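# Place the assembled white housing upright on the belt

## Task

Find the white housing that already has its circuit board and motor fitted. Stand it upright on the dark belt strip that lies just behind the white rail, with the board and motor still seated in it, and release it at the end.

## Robot and tools

Robot: two arms, left_arm and right_arm, each ending in a two-finger parallel gripper. All poses use one shared scene frame with its origin on the table top midway between the arms. +z is up, +x runs out across the table, and left_arm sits on the +y side. The names left and right are labels only and say nothing about image sides. Arm bases: left_arm at (-0.017, +0.282, 0), right_arm at (+0.034, -0.295, 0), both turned only slightly about z.

Gripper frame: the fingers extend along the gripper's +z axis and close along its y axis. The reported end_effector_position is the point between the pads, roughly 1 cm short of the fingertips. Wrist cameras sit on the gripper body and stick out a little.

The 16-number row: every motion tool takes one flat list covering both arms. First 8 for left_arm: x, y, z (metres, scene frame), qw, qx, qy, qz (orientation quaternion, w first, scene frame), then opening. Next 8, same order, for right_arm. Positions and quaternions are absolute targets, not offsets. Opening runs from -1 (closed) to +1 (fully open, 0.094 m). Always include both arms even if only one should move; for the idle arm repeat the exact pose and opening it should keep. To keep an orientation steady, resend the same quaternion each time rather than copying the slightly drifted reported one. A target more than 0.6 m from the arm's last reported position along any gripper axis is rejected and nothing moves.

execute_actions: argument actions is a list with zero or one entry. Empty list: just report the state. An entry with rows (1 to 15 rows of 16 numbers) and optional steps (1 to 15, default 15) plays one row per 1/30 s step, repeating the final row if rows run short. An entry with only steps (up to 300) is a pause counted from the previous result, which includes your thinking time. Optional pictures (true/false) controls whether camera images come back.

move: target is one 16-number row; speed is the top path speed in m/s, 0.002 to 0.5 (default 0.25), with turning capped at twice that in rad/s. Each gripper follows a straight line to its target, both finishing together, over 0.5 to 10 s; longer paths are cut off at 10 s. Openings are applied at the start. Paths do not avoid obstacles or the other arm. The result adds a move: line giving the ending (done, off_target, moving, held, fault) and any limits (paced = pose was clipped; held = a safety check blocked some steps, after which the arm may jump fast), plus each gripper's remaining distance to target.

wait: seconds, 0 to 10; the scene runs with no new command. zoom_image: camera (cam_head_left, cam_head_right, cam_high, cam_low, cam_left_wrist, cam_right_wrist) and region [x0, y0, x1, y1] in that camera's pixels, top-left origin, at most 504 by 504. read_manual returns only licence text. finished_scene takes scene (integer) and ends and grades the current scene irreversibly; call it only once the housing rests upright and released.

Control behaviour: each step the commanded pose is clipped to within 70 mm and 16 degrees of the measured pose, so far targets take several actions; after an action the arm only continues to its last clipped pose, so read the result and send the remainder. Position wins over orientation when both can't be met. Arms often stop a centimetre or more short, usually low. Printed positions get less accurate at long reach. The simulation keeps running while you think.

Result lines: the state line gives each gripper's position and quaternion. grip_measured is the measured finger opening on the command scale (joint list ends with it in metres). To hold something, command about 0.03 below grip_measured for a firm grip, less for a lighter one. HELD marks steps not sent; a pose unreachable line names an arm whose command was altered by the clearance check. Hand target shows where the controller is steering. FAULT lines mean an arm stopped. MOTOR HOT appears from 75 °C; at 90 °C the arm halts for 10 s, and at 100 °C it goes limp and drops. Joint torques are noisy and offset. Occasionally an external tug may pull on the held part or nudge loose items.

Caution: never let anything fall or be pushed off the table, which fails the task. Keep the arms from colliding or pressing on each other. Approach contacts slowly and don't aim far beyond the contact point, since faster or deeper targets press harder. Avoid dropping, slipping, slamming or shoving the housing, and keep its board and motor seated. Don't hold heavy loads longer than needed, to limit motor heating. Finish with the housing standing upright on the dark strip behind the white rail and the gripper opened and clear.

Each tool is called in YAML: its name, and indented under it one key for each argument.

## Session

execute_actions:
  actions: []

Scene clock: 0.00 s of 4240.00 s.
left_arm: end_effector_position=(+0.6004, +0.2622, +0.0977) grip_measured=+1.000 end_effector_quat_wxyz=(+0.385, -0.594, +0.704, -0.057) | right_arm: end_effector_position=(-0.0474, +0.1995, +0.3601) grip_measured=+1.000 end_effector_quat_wxyz=(-0.216, +0.116, +0.835, +0.493)
Joint positions: left_arm=[-0.145  2.436  2.147 -0.627 -0.494 -1.4    0.094] | right_arm=[ 1.495  1.642  1.737 -0.536 -0.152  2.05   0.094]
Joint velocities: left_arm=[ 0.012  0.002 -0.007 -0.037 -0.022 -0.051  0.   ] | right_arm=[-0.017 -0.002 -0.027  0.022  0.022 -0.022  0.   ]
Joint torques (N m, as the arm reports them, + toward a larger angle): no reading
Hand target (left_arm): +0.599, +0.264, +0.103; +0.389, -0.593, +0.704, -0.052
Hand target (right_arm): -0.047, +0.197, +0.366; -0.214, +0.113, +0.833, +0.498

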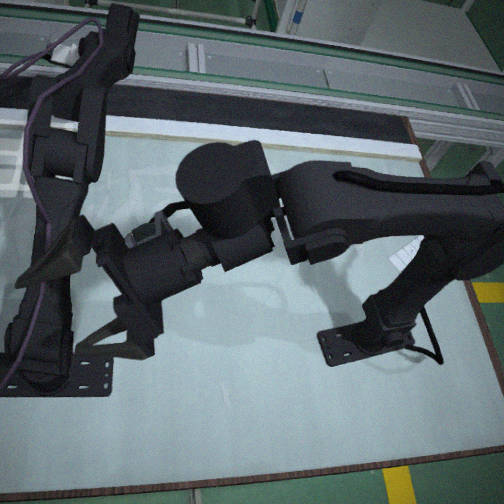

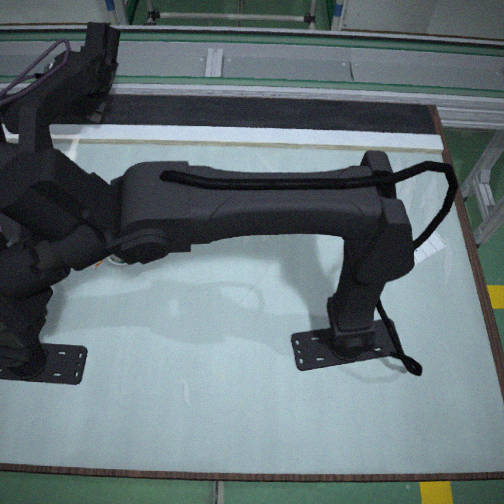

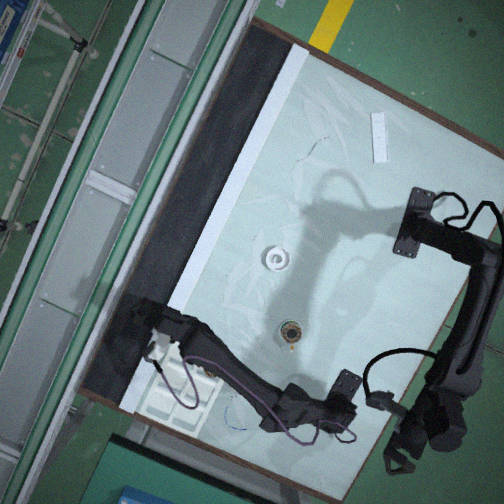

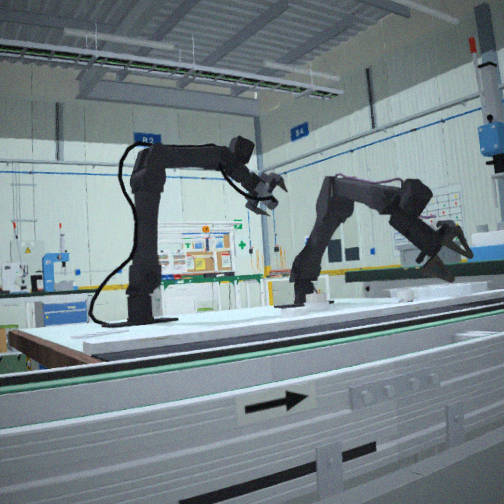

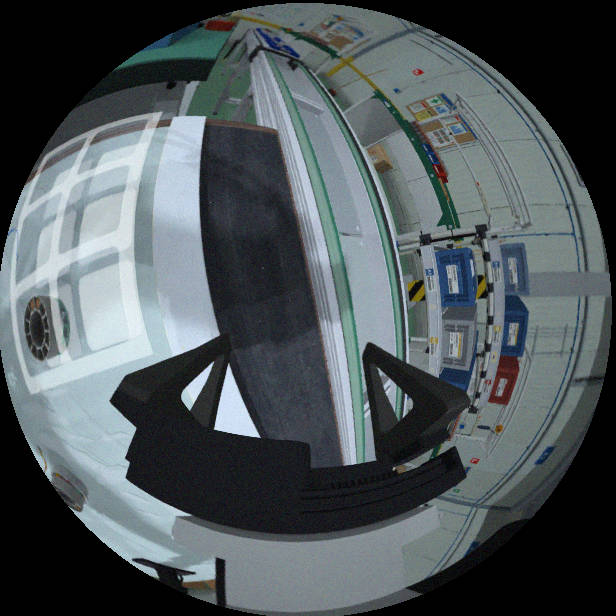

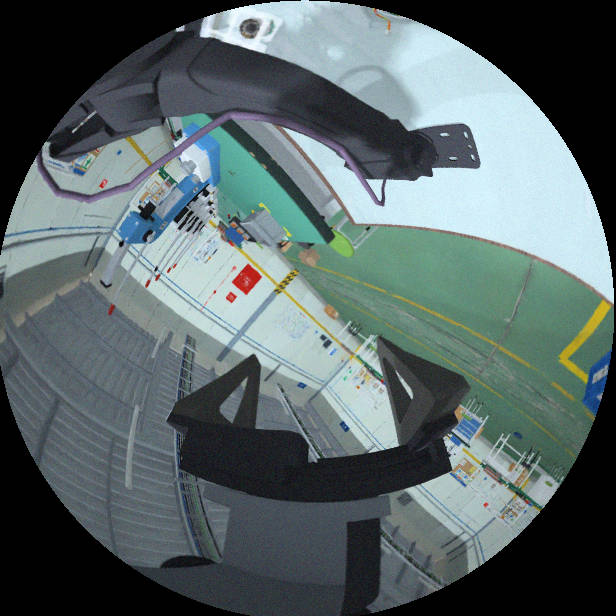

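move:
  target: [0.15,0.3,0.4,0.385,-0.594,0.704,-0.057,1,0.2,-0.3,0.35,0,0.707,0.707,0,1]

zoom_image:
  camera: "cam_high"
  region: [100,200,360,460]

Scene clock: 10.73 s of 4240.00 s.
left_arm: end_effector_position=(+0.1525, +0.3016, +0.3962) grip_measured=+1.000 end_effector_quat_wxyz=(+0.398, -0.542, +0.716, -0.187) | right_arm: end_effector_position=(+0.1967, -0.2943, +0.3468) grip_measured=+1.000 end_effector_quat_wxyz=(+0.251, +0.676, +0.640, +0.266)
Joint positions: left_arm=[-0.283  0.927  1.768 -1.57  -0.4   -1.422  0.094] | right_arm=[-0.204  0.874  1.6   -1.548 -0.016  1.609  0.094]
Joint velocities: left_arm=[-0.017  0.022 -0.007 -0.007  0.037  0.037  0.   ] | right_arm=[ 0.002  0.012  0.002 -0.037  0.007 -0.066  0.   ]
Joint torques (N m, as the arm reports them, + toward a larger angle): left_arm=[ 0.72  2.23  7.36  1.82 -0.18  0.19] | right_arm=[-0.68  1.58  6.68  1.9   0.   -0.12]
Hand target (left_arm): +0.151, +0.304, +0.400; +0.401, -0.540, +0.718, -0.182
Hand target (right_arm): +0.195, -0.296, +0.347; +0.250, +0.674, +0.646, +0.257
Off the commanded pose (left_arm): 0.005 m, 16 deg; orientation clipped at the last step of the last action.
Off the commanded pose (right_arm): 0.007 m, 43 deg; orientation clipped at the last step of the last action.
joint sent to its limit (left arm) — the command would take joint 4 (wrist pitch) past its lower limit, so that joint was sent only as far as its limit.
joint sent to its limit (right arm) — the command would take joint 4 (wrist pitch) past its lower limit, so that joint was sent only as far as its limit.
After step 90, 3.03 s passed at rest.
move: off_target (left_arm, right_arm); limits=paced
camera_calibration (this result's frames):
cam_left_wrist: T_world_to_cam=[[0.624347, -0.254468, 0.738537, -0.313669], [-0.414674, -0.909206, 0.0372861, 0.351721], [0.661994, -0.329532, -0.673181, 0.377711], [0, 0, 0, 1]] pos_world=[0.0916459, 0.364436, 0.47281]
cam_right_wrist: T_world_to_cam=[[-0.667007, 0.281981, -0.689629, 0.460023], [-0.188123, 0.83188, 0.522097, 0.133876], [0.72091, 0.477977, -0.501822, 0.296533], [0, 0, 0, 1]] pos_world=[0.11825, -0.382823, 0.396156]

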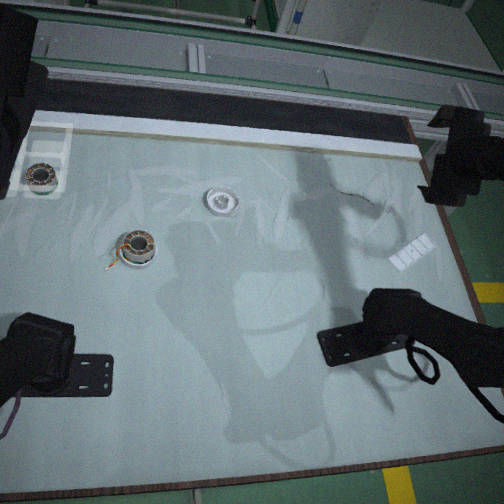

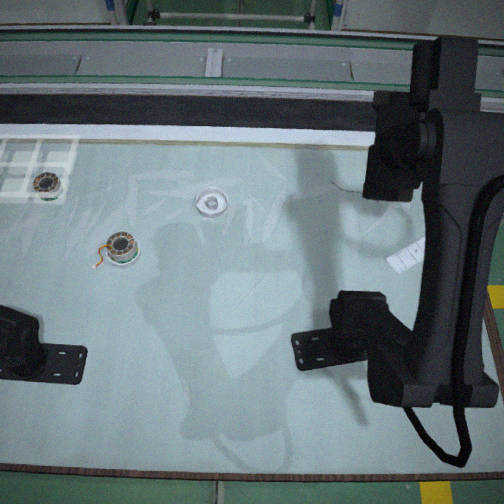

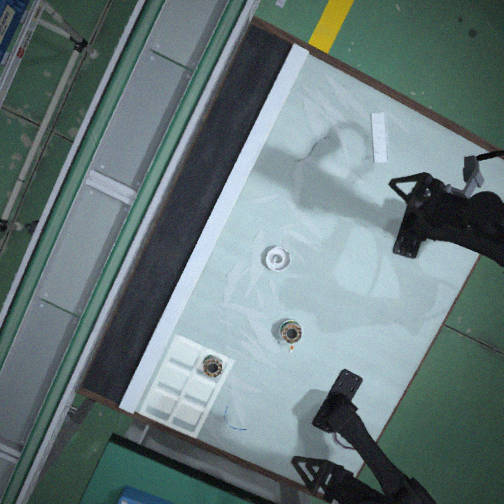

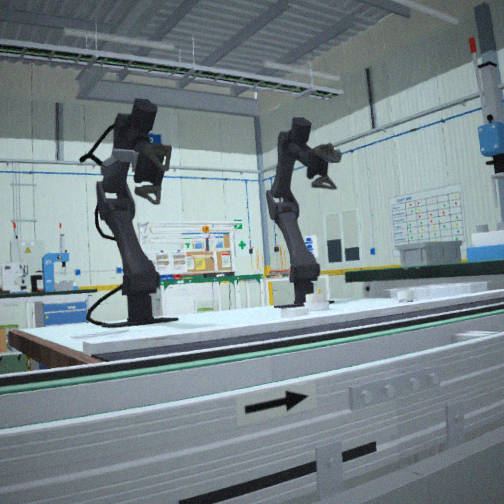

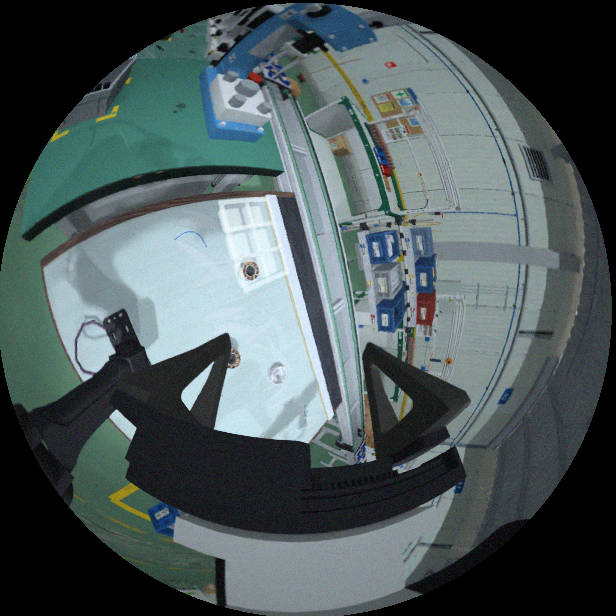

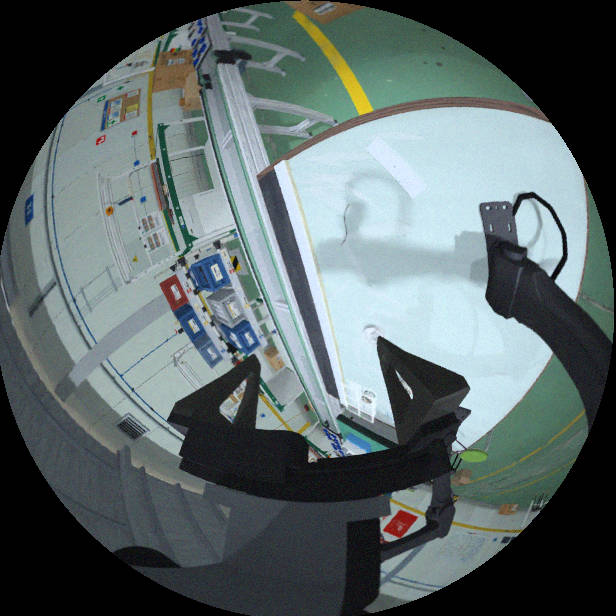

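Region (100, 200, 360, 460) of cam_high's 504x504 image, scaled by 1.938, with more detail than that image has.

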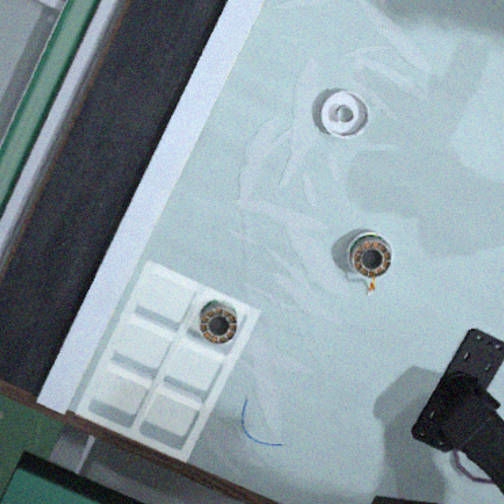

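move:
  target: [0.242,0.179,0.16,0,-0.707,0.707,0,1,0.19,-0.3,0.35,0.25,0.675,0.645,0.26,1]

Scene clock: 25.27 s of 4240.00 s.
left_arm: end_effector_position=(+0.2432, +0.1756, +0.1643) grip_measured=+1.000 end_effector_quat_wxyz=(-0.003, +0.700, -0.714, +0.006) | right_arm: end_effector_position=(+0.1969, -0.2990, +0.3471) grip_measured=+1.000 end_effector_quat_wxyz=(+0.254, +0.675, +0.640, +0.266)
Joint positions: left_arm=[-0.367  1.597  1.477 -1.438 -0.002 -1.944  0.094] | right_arm=[-0.3    0.874  1.6   -1.548 -0.078  1.537  0.094]
Joint velocities: left_arm=[-0.007 -0.017 -0.012 -0.081 -0.007 -0.051  0.   ] | right_arm=[-0.007  0.002  0.002  0.037  0.051  0.037  0.   ]
Joint torques (N m, as the arm reports them, + toward a larger angle): left_arm=[ 0.69 -6.25  5.64  0.45  0.   -0.02] | right_arm=[-0.94 -0.03  6.53  1.89 -0.05 -0.16]
Hand target (left_arm): +0.240, +0.179, +0.162; -0.001, +0.706, -0.708, +0.001
Hand target (right_arm): +0.190, -0.299, +0.350; +0.258, +0.673, +0.641, +0.264
Off the commanded pose (left_arm): 0.006 m, 1 deg.
Off the commanded pose (right_arm): 0.008 m, 1 deg.
joint sent to its limit (right arm) — the command would take joint 4 (wrist pitch) past its lower limit, so that joint was sent only as far as its limit.
After step 90, 9.17 s passed at rest.
move: done
camera_calibration (this result's frames):
cam_left_wrist: T_world_to_cam=[[0.996678, 0.0778837, 0.023833, -0.262503], [0.0559346, -0.867206, 0.494797, 0.0864513], [0.0592048, -0.49182, -0.868682, 0.327242], [0, 0, 0, 1]] pos_world=[0.237421, 0.25636, 0.247749]
cam_right_wrist: T_world_to_cam=[[-0.664689, 0.27902, -0.693063, 0.461604], [-0.189196, 0.834549, 0.51743, 0.140257], [0.722768, 0.475055, -0.501926, 0.297606], [0, 0, 0, 1]] pos_world=[0.118259, -0.387227, 0.396723]

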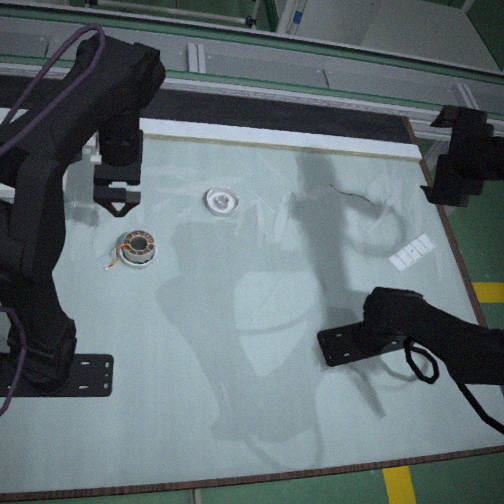

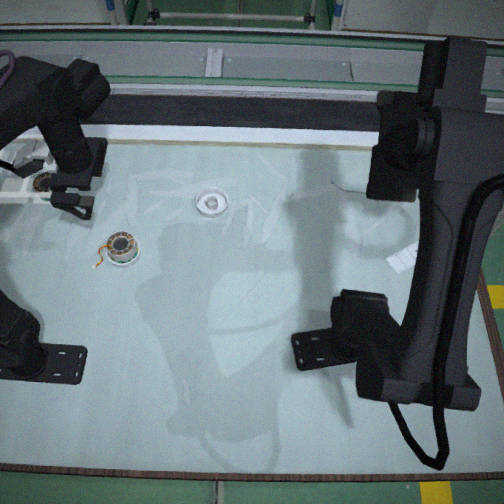

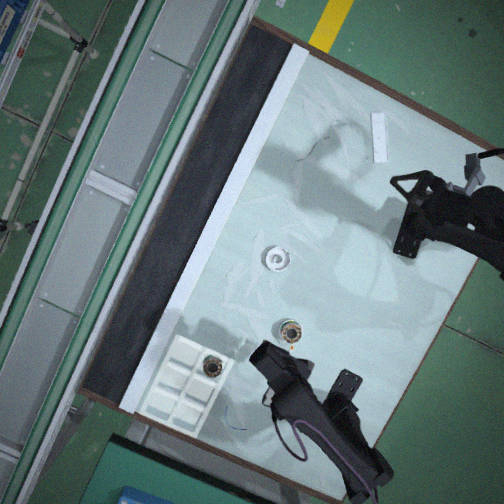

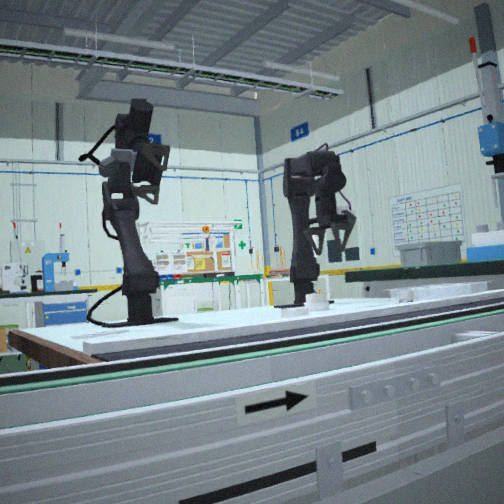

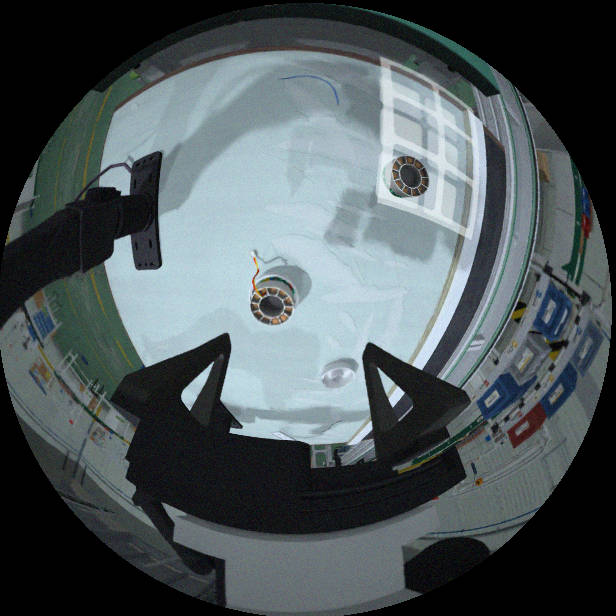

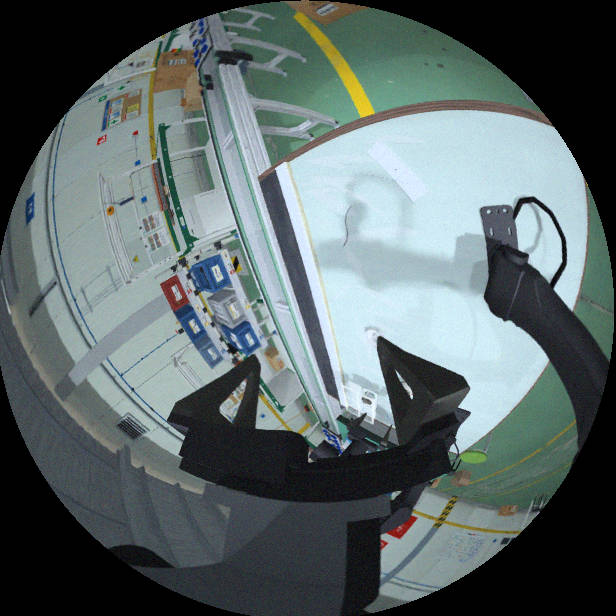

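move:
  target: [0.21,0.148,0.11,0,-0.707,0.707,0,1,0.19,-0.3,0.35,0.25,0.675,0.645,0.26,1]

zoom_image:
  camera: "cam_low"
  region: [240,200,400,340]

Scene clock: 45.40 s of 4240.00 s.
left_arm: end_effector_position=(+0.2147, +0.1468, +0.1100) grip_measured=+1.000 end_effector_quat_wxyz=(+0.004, +0.703, -0.711, +0.002) | right_arm: end_effector_position=(+0.1969, -0.2985, +0.3472) grip_measured=+1.000 end_effector_quat_wxyz=(+0.254, +0.674, +0.641, +0.266)
Joint positions: left_arm=[-0.5    1.558  1.221 -1.234  0.009 -2.084  0.094] | right_arm=[-0.3    0.874  1.6   -1.548 -0.081  1.534  0.094]
Joint velocities: left_arm=[-0.002  0.012  0.002 -0.007  0.037 -0.095  0.   ] | right_arm=[-0.002  0.002 -0.012 -0.022 -0.022  0.022  0.   ]
Joint torques (N m, as the arm reports them, + toward a larger angle): left_arm=[-0.56 -6.71  5.37  0.43 -0.03 -0.03] | right_arm=[-1.29 -0.06  6.46  1.89 -0.06 -0.15]
Hand target (left_arm): +0.210, +0.149, +0.110; +0.002, +0.704, -0.710, +0.000
Hand target (right_arm): +0.190, -0.300, +0.350; +0.258, +0.673, +0.641, +0.264
Off the commanded pose (left_arm): 0.005 m, 1 deg.
Off the commanded pose (right_arm): 0.008 m, 1 deg.
joint sent to its limit (left arm) — the command would take joint 6 (wrist roll) past its lower limit, so that joint was sent only as far as its limit.
joint sent to its limit (right arm) — the command would take joint 4 (wrist pitch) past its lower limit, so that joint was sent only as far as its limit.
After step 90, 16.10 s passed at rest.
move: done
camera_calibration (this result's frames):
cam_left_wrist: T_world_to_cam=[[0.996412, 0.084349, 0.00700123, -0.229607], [0.0696772, -0.864423, 0.497914, 0.0862124], [0.0480506, -0.495639, -0.867198, 0.270382], [0, 0, 0, 1]] pos_world=[0.209784, 0.227903, 0.193156]
cam_right_wrist: T_world_to_cam=[[-0.665523, 0.276866, -0.693127, 0.461057], [-0.192371, 0.83365, 0.517707, 0.140108], [0.721161, 0.477884, -0.501552, 0.298401], [0, 0, 0, 1]] pos_world=[0.118602, -0.387053, 0.3967]

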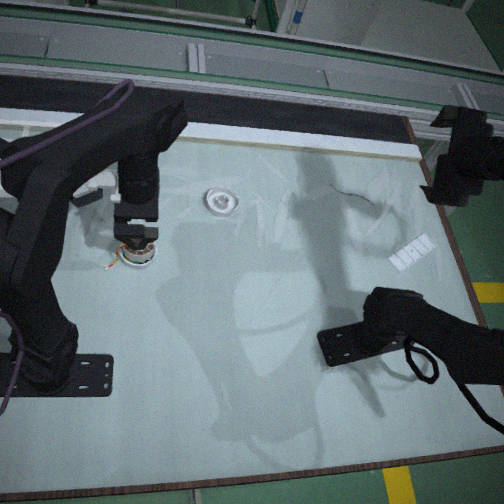

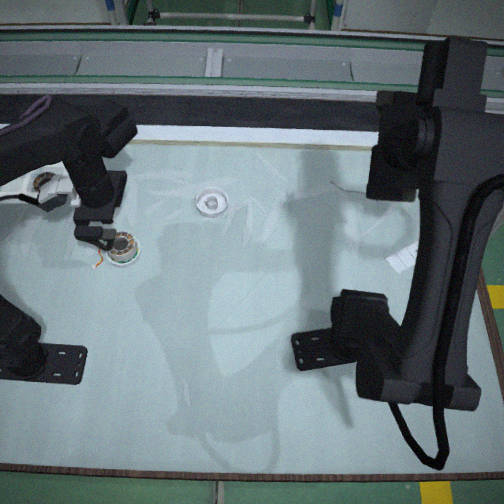

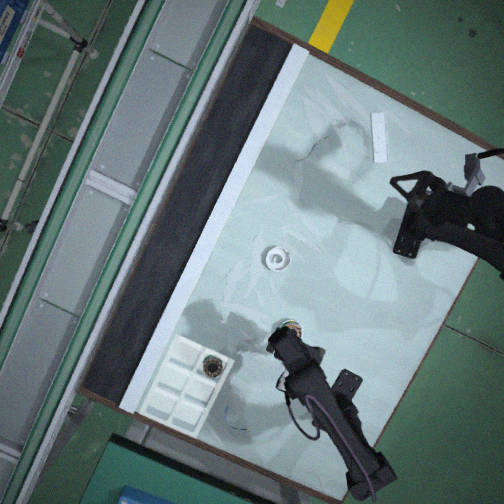

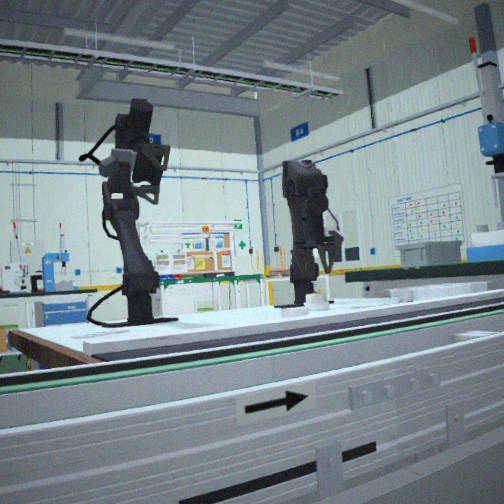

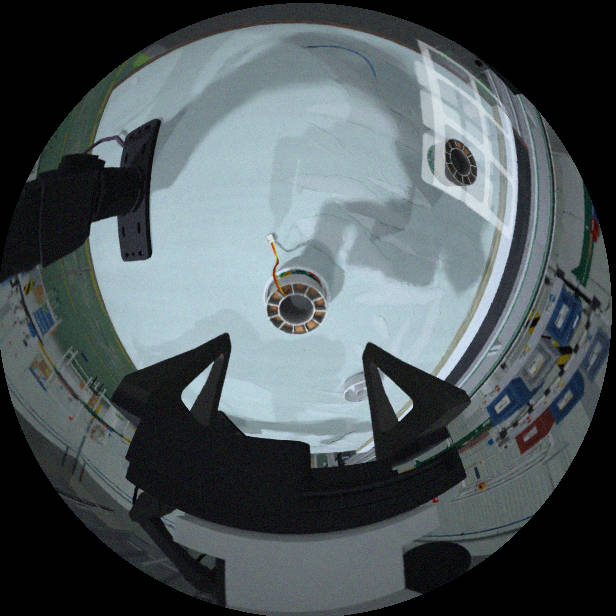

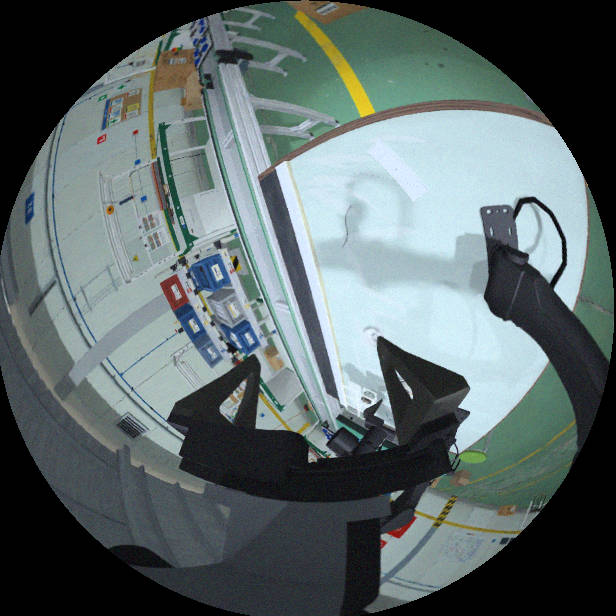

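Region (240, 200, 400, 340) of cam_low's 504x504 image, scaled by 3.150, with more detail than that image has; it fills the top 441 rows of this view, and the rest is white.

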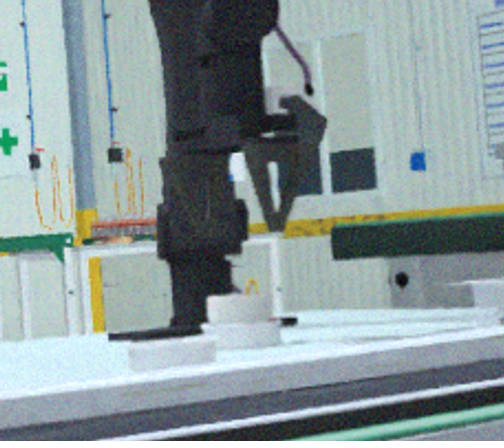

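move:
  target: [0.21,0.144,0.07,0,-0.64,0.77,0,1,0.19,-0.3,0.35,0.25,0.675,0.645,0.26,1]
  speed: 0.1

Scene clock: 55.20 s of 4240.00 s.
left_arm: end_effector_position=(+0.2154, +0.1415, +0.0766) grip_measured=+1.000 end_effector_quat_wxyz=(+0.000, -0.645, +0.764, -0.014) | right_arm: end_effector_position=(+0.1970, -0.2981, +0.3472) grip_measured=+1.000 end_effector_quat_wxyz=(+0.253, +0.673, +0.641, +0.267)
Joint positions: left_arm=[-0.516  1.567  1.096 -1.074  0.009 -1.945  0.094] | right_arm=[-0.3    0.874  1.6   -1.548 -0.084  1.534  0.094]
Joint velocities: left_arm=[ 0.002 -0.002 -0.002  0.022  0.007 -0.007  0.   ] | right_arm=[ 0.002  0.017  0.017  0.007 -0.081  0.051  0.   ]
Joint torques (N m, as the arm reports them, + toward a larger angle): left_arm=[-0.78 -5.09  5.23  0.49 -0.09  0.09] | right_arm=[-1.24 -0.08  6.44  1.88 -0.03 -0.15]
Hand target (left_arm): +0.210, +0.144, +0.070; +0.000, -0.639, +0.769, -0.000
Hand target (right_arm): +0.190, -0.300, +0.350; +0.258, +0.673, +0.641, +0.264
Off the commanded pose (left_arm): 0.009 m, 2 deg.
Off the commanded pose (right_arm): 0.008 m, 1 deg.
joint sent to its limit (right arm) — the command would take joint 4 (wrist pitch) past its lower limit, so that joint was sent only as far as its limit.
After step 90, 5.47 s passed at rest.
move: done
camera_calibration (this result's frames):
cam_left_wrist: T_world_to_cam=[[0.997035, -0.0704813, 0.0308886, -0.209719], [-0.0763864, -0.85786, 0.508174, 0.127934], [-0.00931863, -0.509027, -0.8607, 0.252508], [0, 0, 0, 1]] pos_world=[0.221223, 0.223501, 0.158799]
cam_right_wrist: T_world_to_cam=[[-0.665867, 0.276999, -0.692743, 0.46094], [-0.194007, 0.832292, 0.519279, 0.139075], [0.720405, 0.480168, -0.500456, 0.298616], [0, 0, 0, 1]] pos_world=[0.118781, -0.386817, 0.396538]

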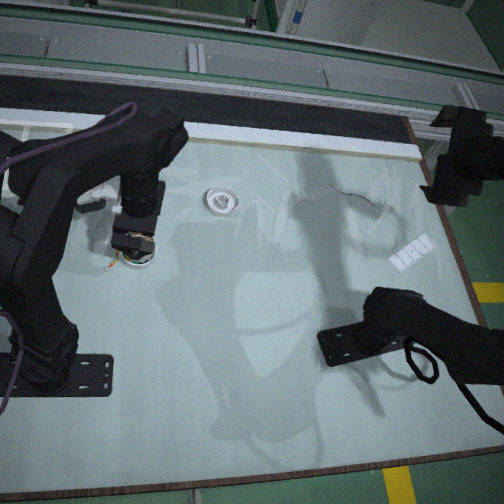

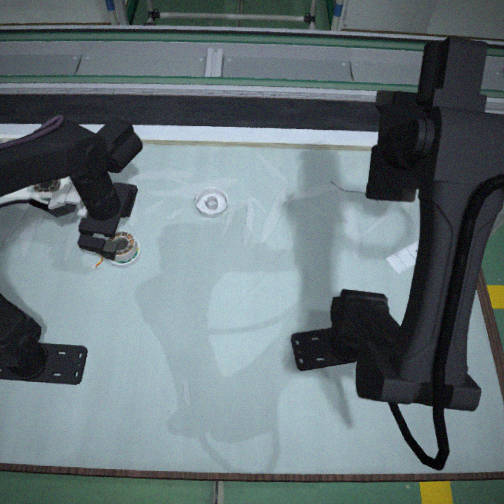

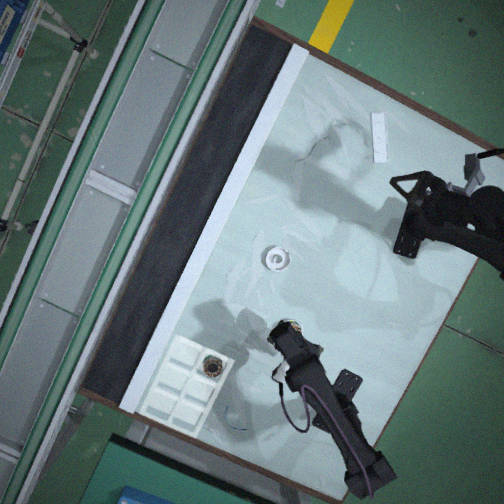

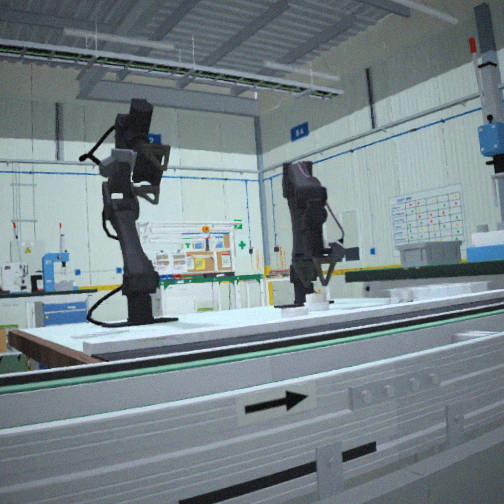

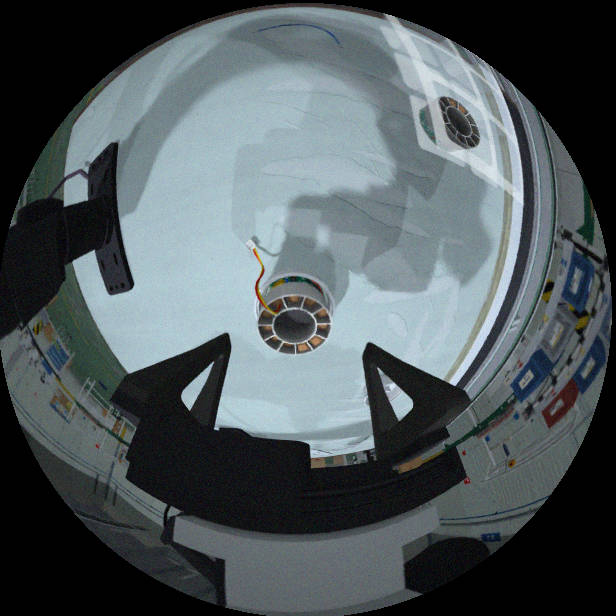

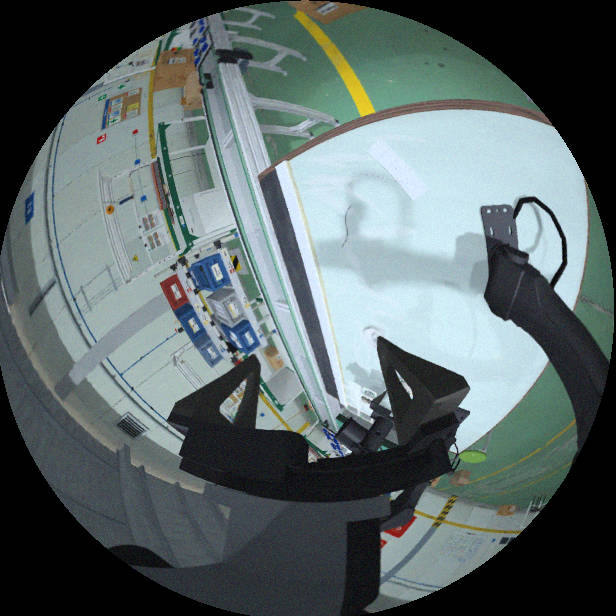

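move:
  target: [0.21,0.144,0.018,0,-0.64,0.77,0,1,0.19,-0.3,0.35,0.25,0.675,0.645,0.26,1]
  speed: 0.05

zoom_image:
  camera: "cam_low"
  region: [260,240,380,330]

Scene clock: 64.50 s of 4240.00 s.
left_arm: end_effector_position=(+0.2165, +0.1407, +0.0242) grip_measured=+1.000 end_effector_quat_wxyz=(-0.000, -0.645, +0.764, -0.014) | right_arm: end_effector_position=(+0.1970, -0.2978, +0.3472) grip_measured=+1.000 end_effector_quat_wxyz=(+0.252, +0.673, +0.642, +0.268)
Joint positions: left_arm=[-0.516  1.642  0.953 -0.856  0.009 -1.943  0.094] | right_arm=[-0.3    0.874  1.6   -1.548 -0.085  1.534  0.094]
Joint velocities: left_arm=[-0.007  0.002  0.002  0.081  0.022  0.007  0.   ] | right_arm=[-0.007  0.007  0.002 -0.022 -0.066 -0.022  0.   ]
Joint torques (N m, as the arm reports them, + toward a larger angle): left_arm=[-0.78 -5.36  4.86  0.48 -0.08  0.12] | right_arm=[-1.26 -0.07  6.45  1.89 -0.02 -0.15]
Hand target (left_arm): +0.210, +0.144, +0.018; +0.000, -0.639, +0.769, -0.000
Hand target (right_arm): +0.190, -0.300, +0.350; +0.258, +0.673, +0.641, +0.264
Off the commanded pose (left_arm): 0.010 m, 2 deg.
Off the commanded pose (right_arm): 0.008 m, 1 deg.
joint sent to its limit (right arm) — the command would take joint 4 (wrist pitch) past its lower limit, so that joint was sent only as far as its limit.
After step 90, 4.67 s passed at rest.
move: done
camera_calibration (this result's frames):
cam_left_wrist: T_world_to_cam=[[0.996903, -0.0723831, 0.0307542, -0.208978], [-0.0779511, -0.857563, 0.508437, 0.154271], [-0.0104286, -0.50926, -0.86055, 0.207335], [0, 0, 0, 1]] pos_world=[0.222519, 0.222758, 0.106412]
cam_right_wrist: T_world_to_cam=[[-0.666064, 0.277075, -0.692524, 0.460872], [-0.19494, 0.831514, 0.520176, 0.138485], [0.719971, 0.481471, -0.499828, 0.298738], [0, 0, 0, 1]] pos_world=[0.118884, -0.386682, 0.396446]

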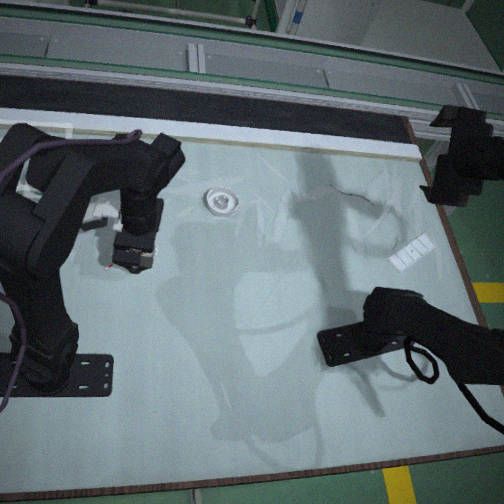

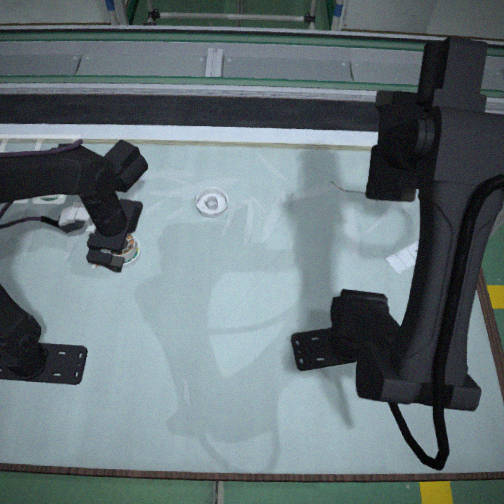

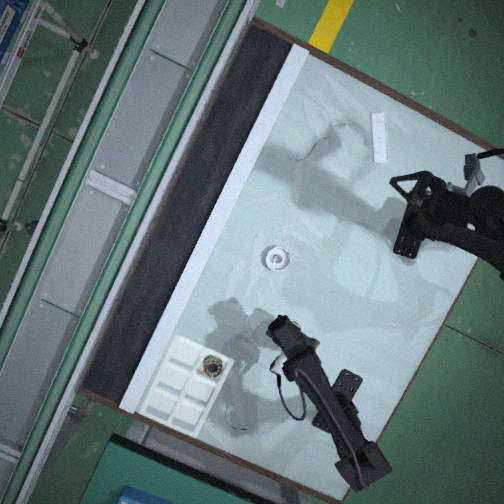

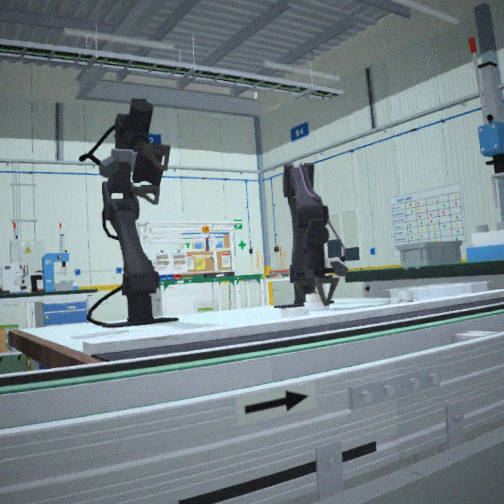

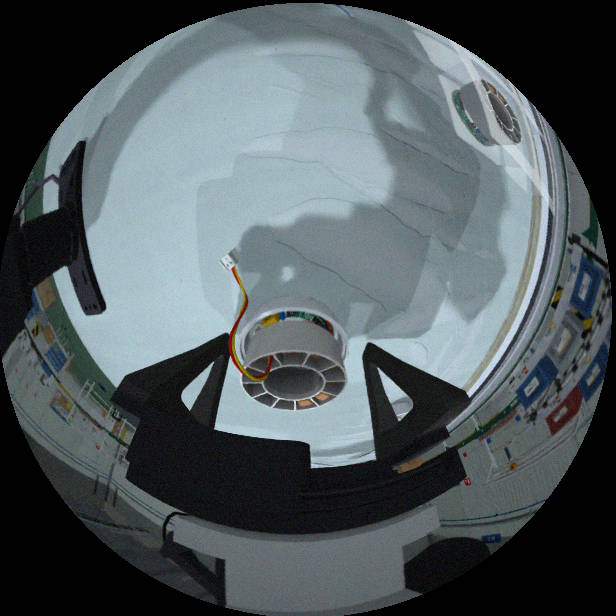

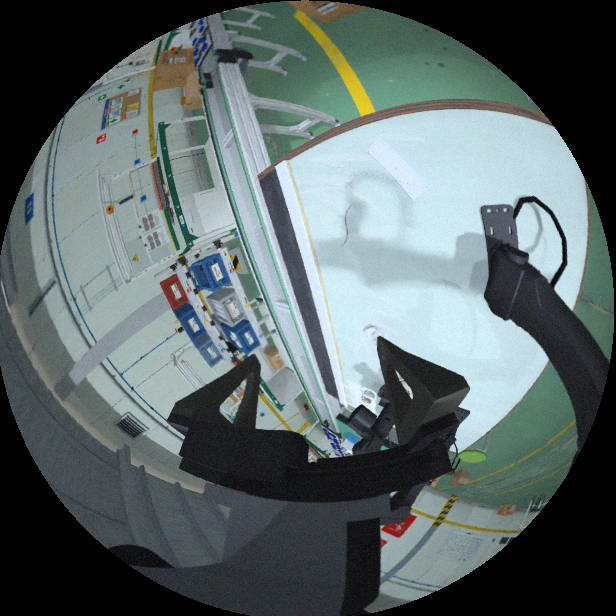

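Region (260, 240, 380, 330) of cam_low's 504x504 image, scaled by 4.200, with more detail than that image has; it fills the top 378 rows of this view, and the rest is white.

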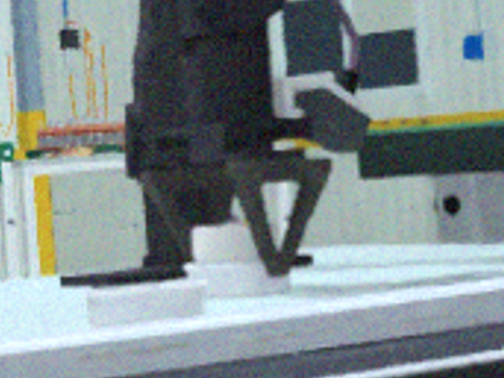

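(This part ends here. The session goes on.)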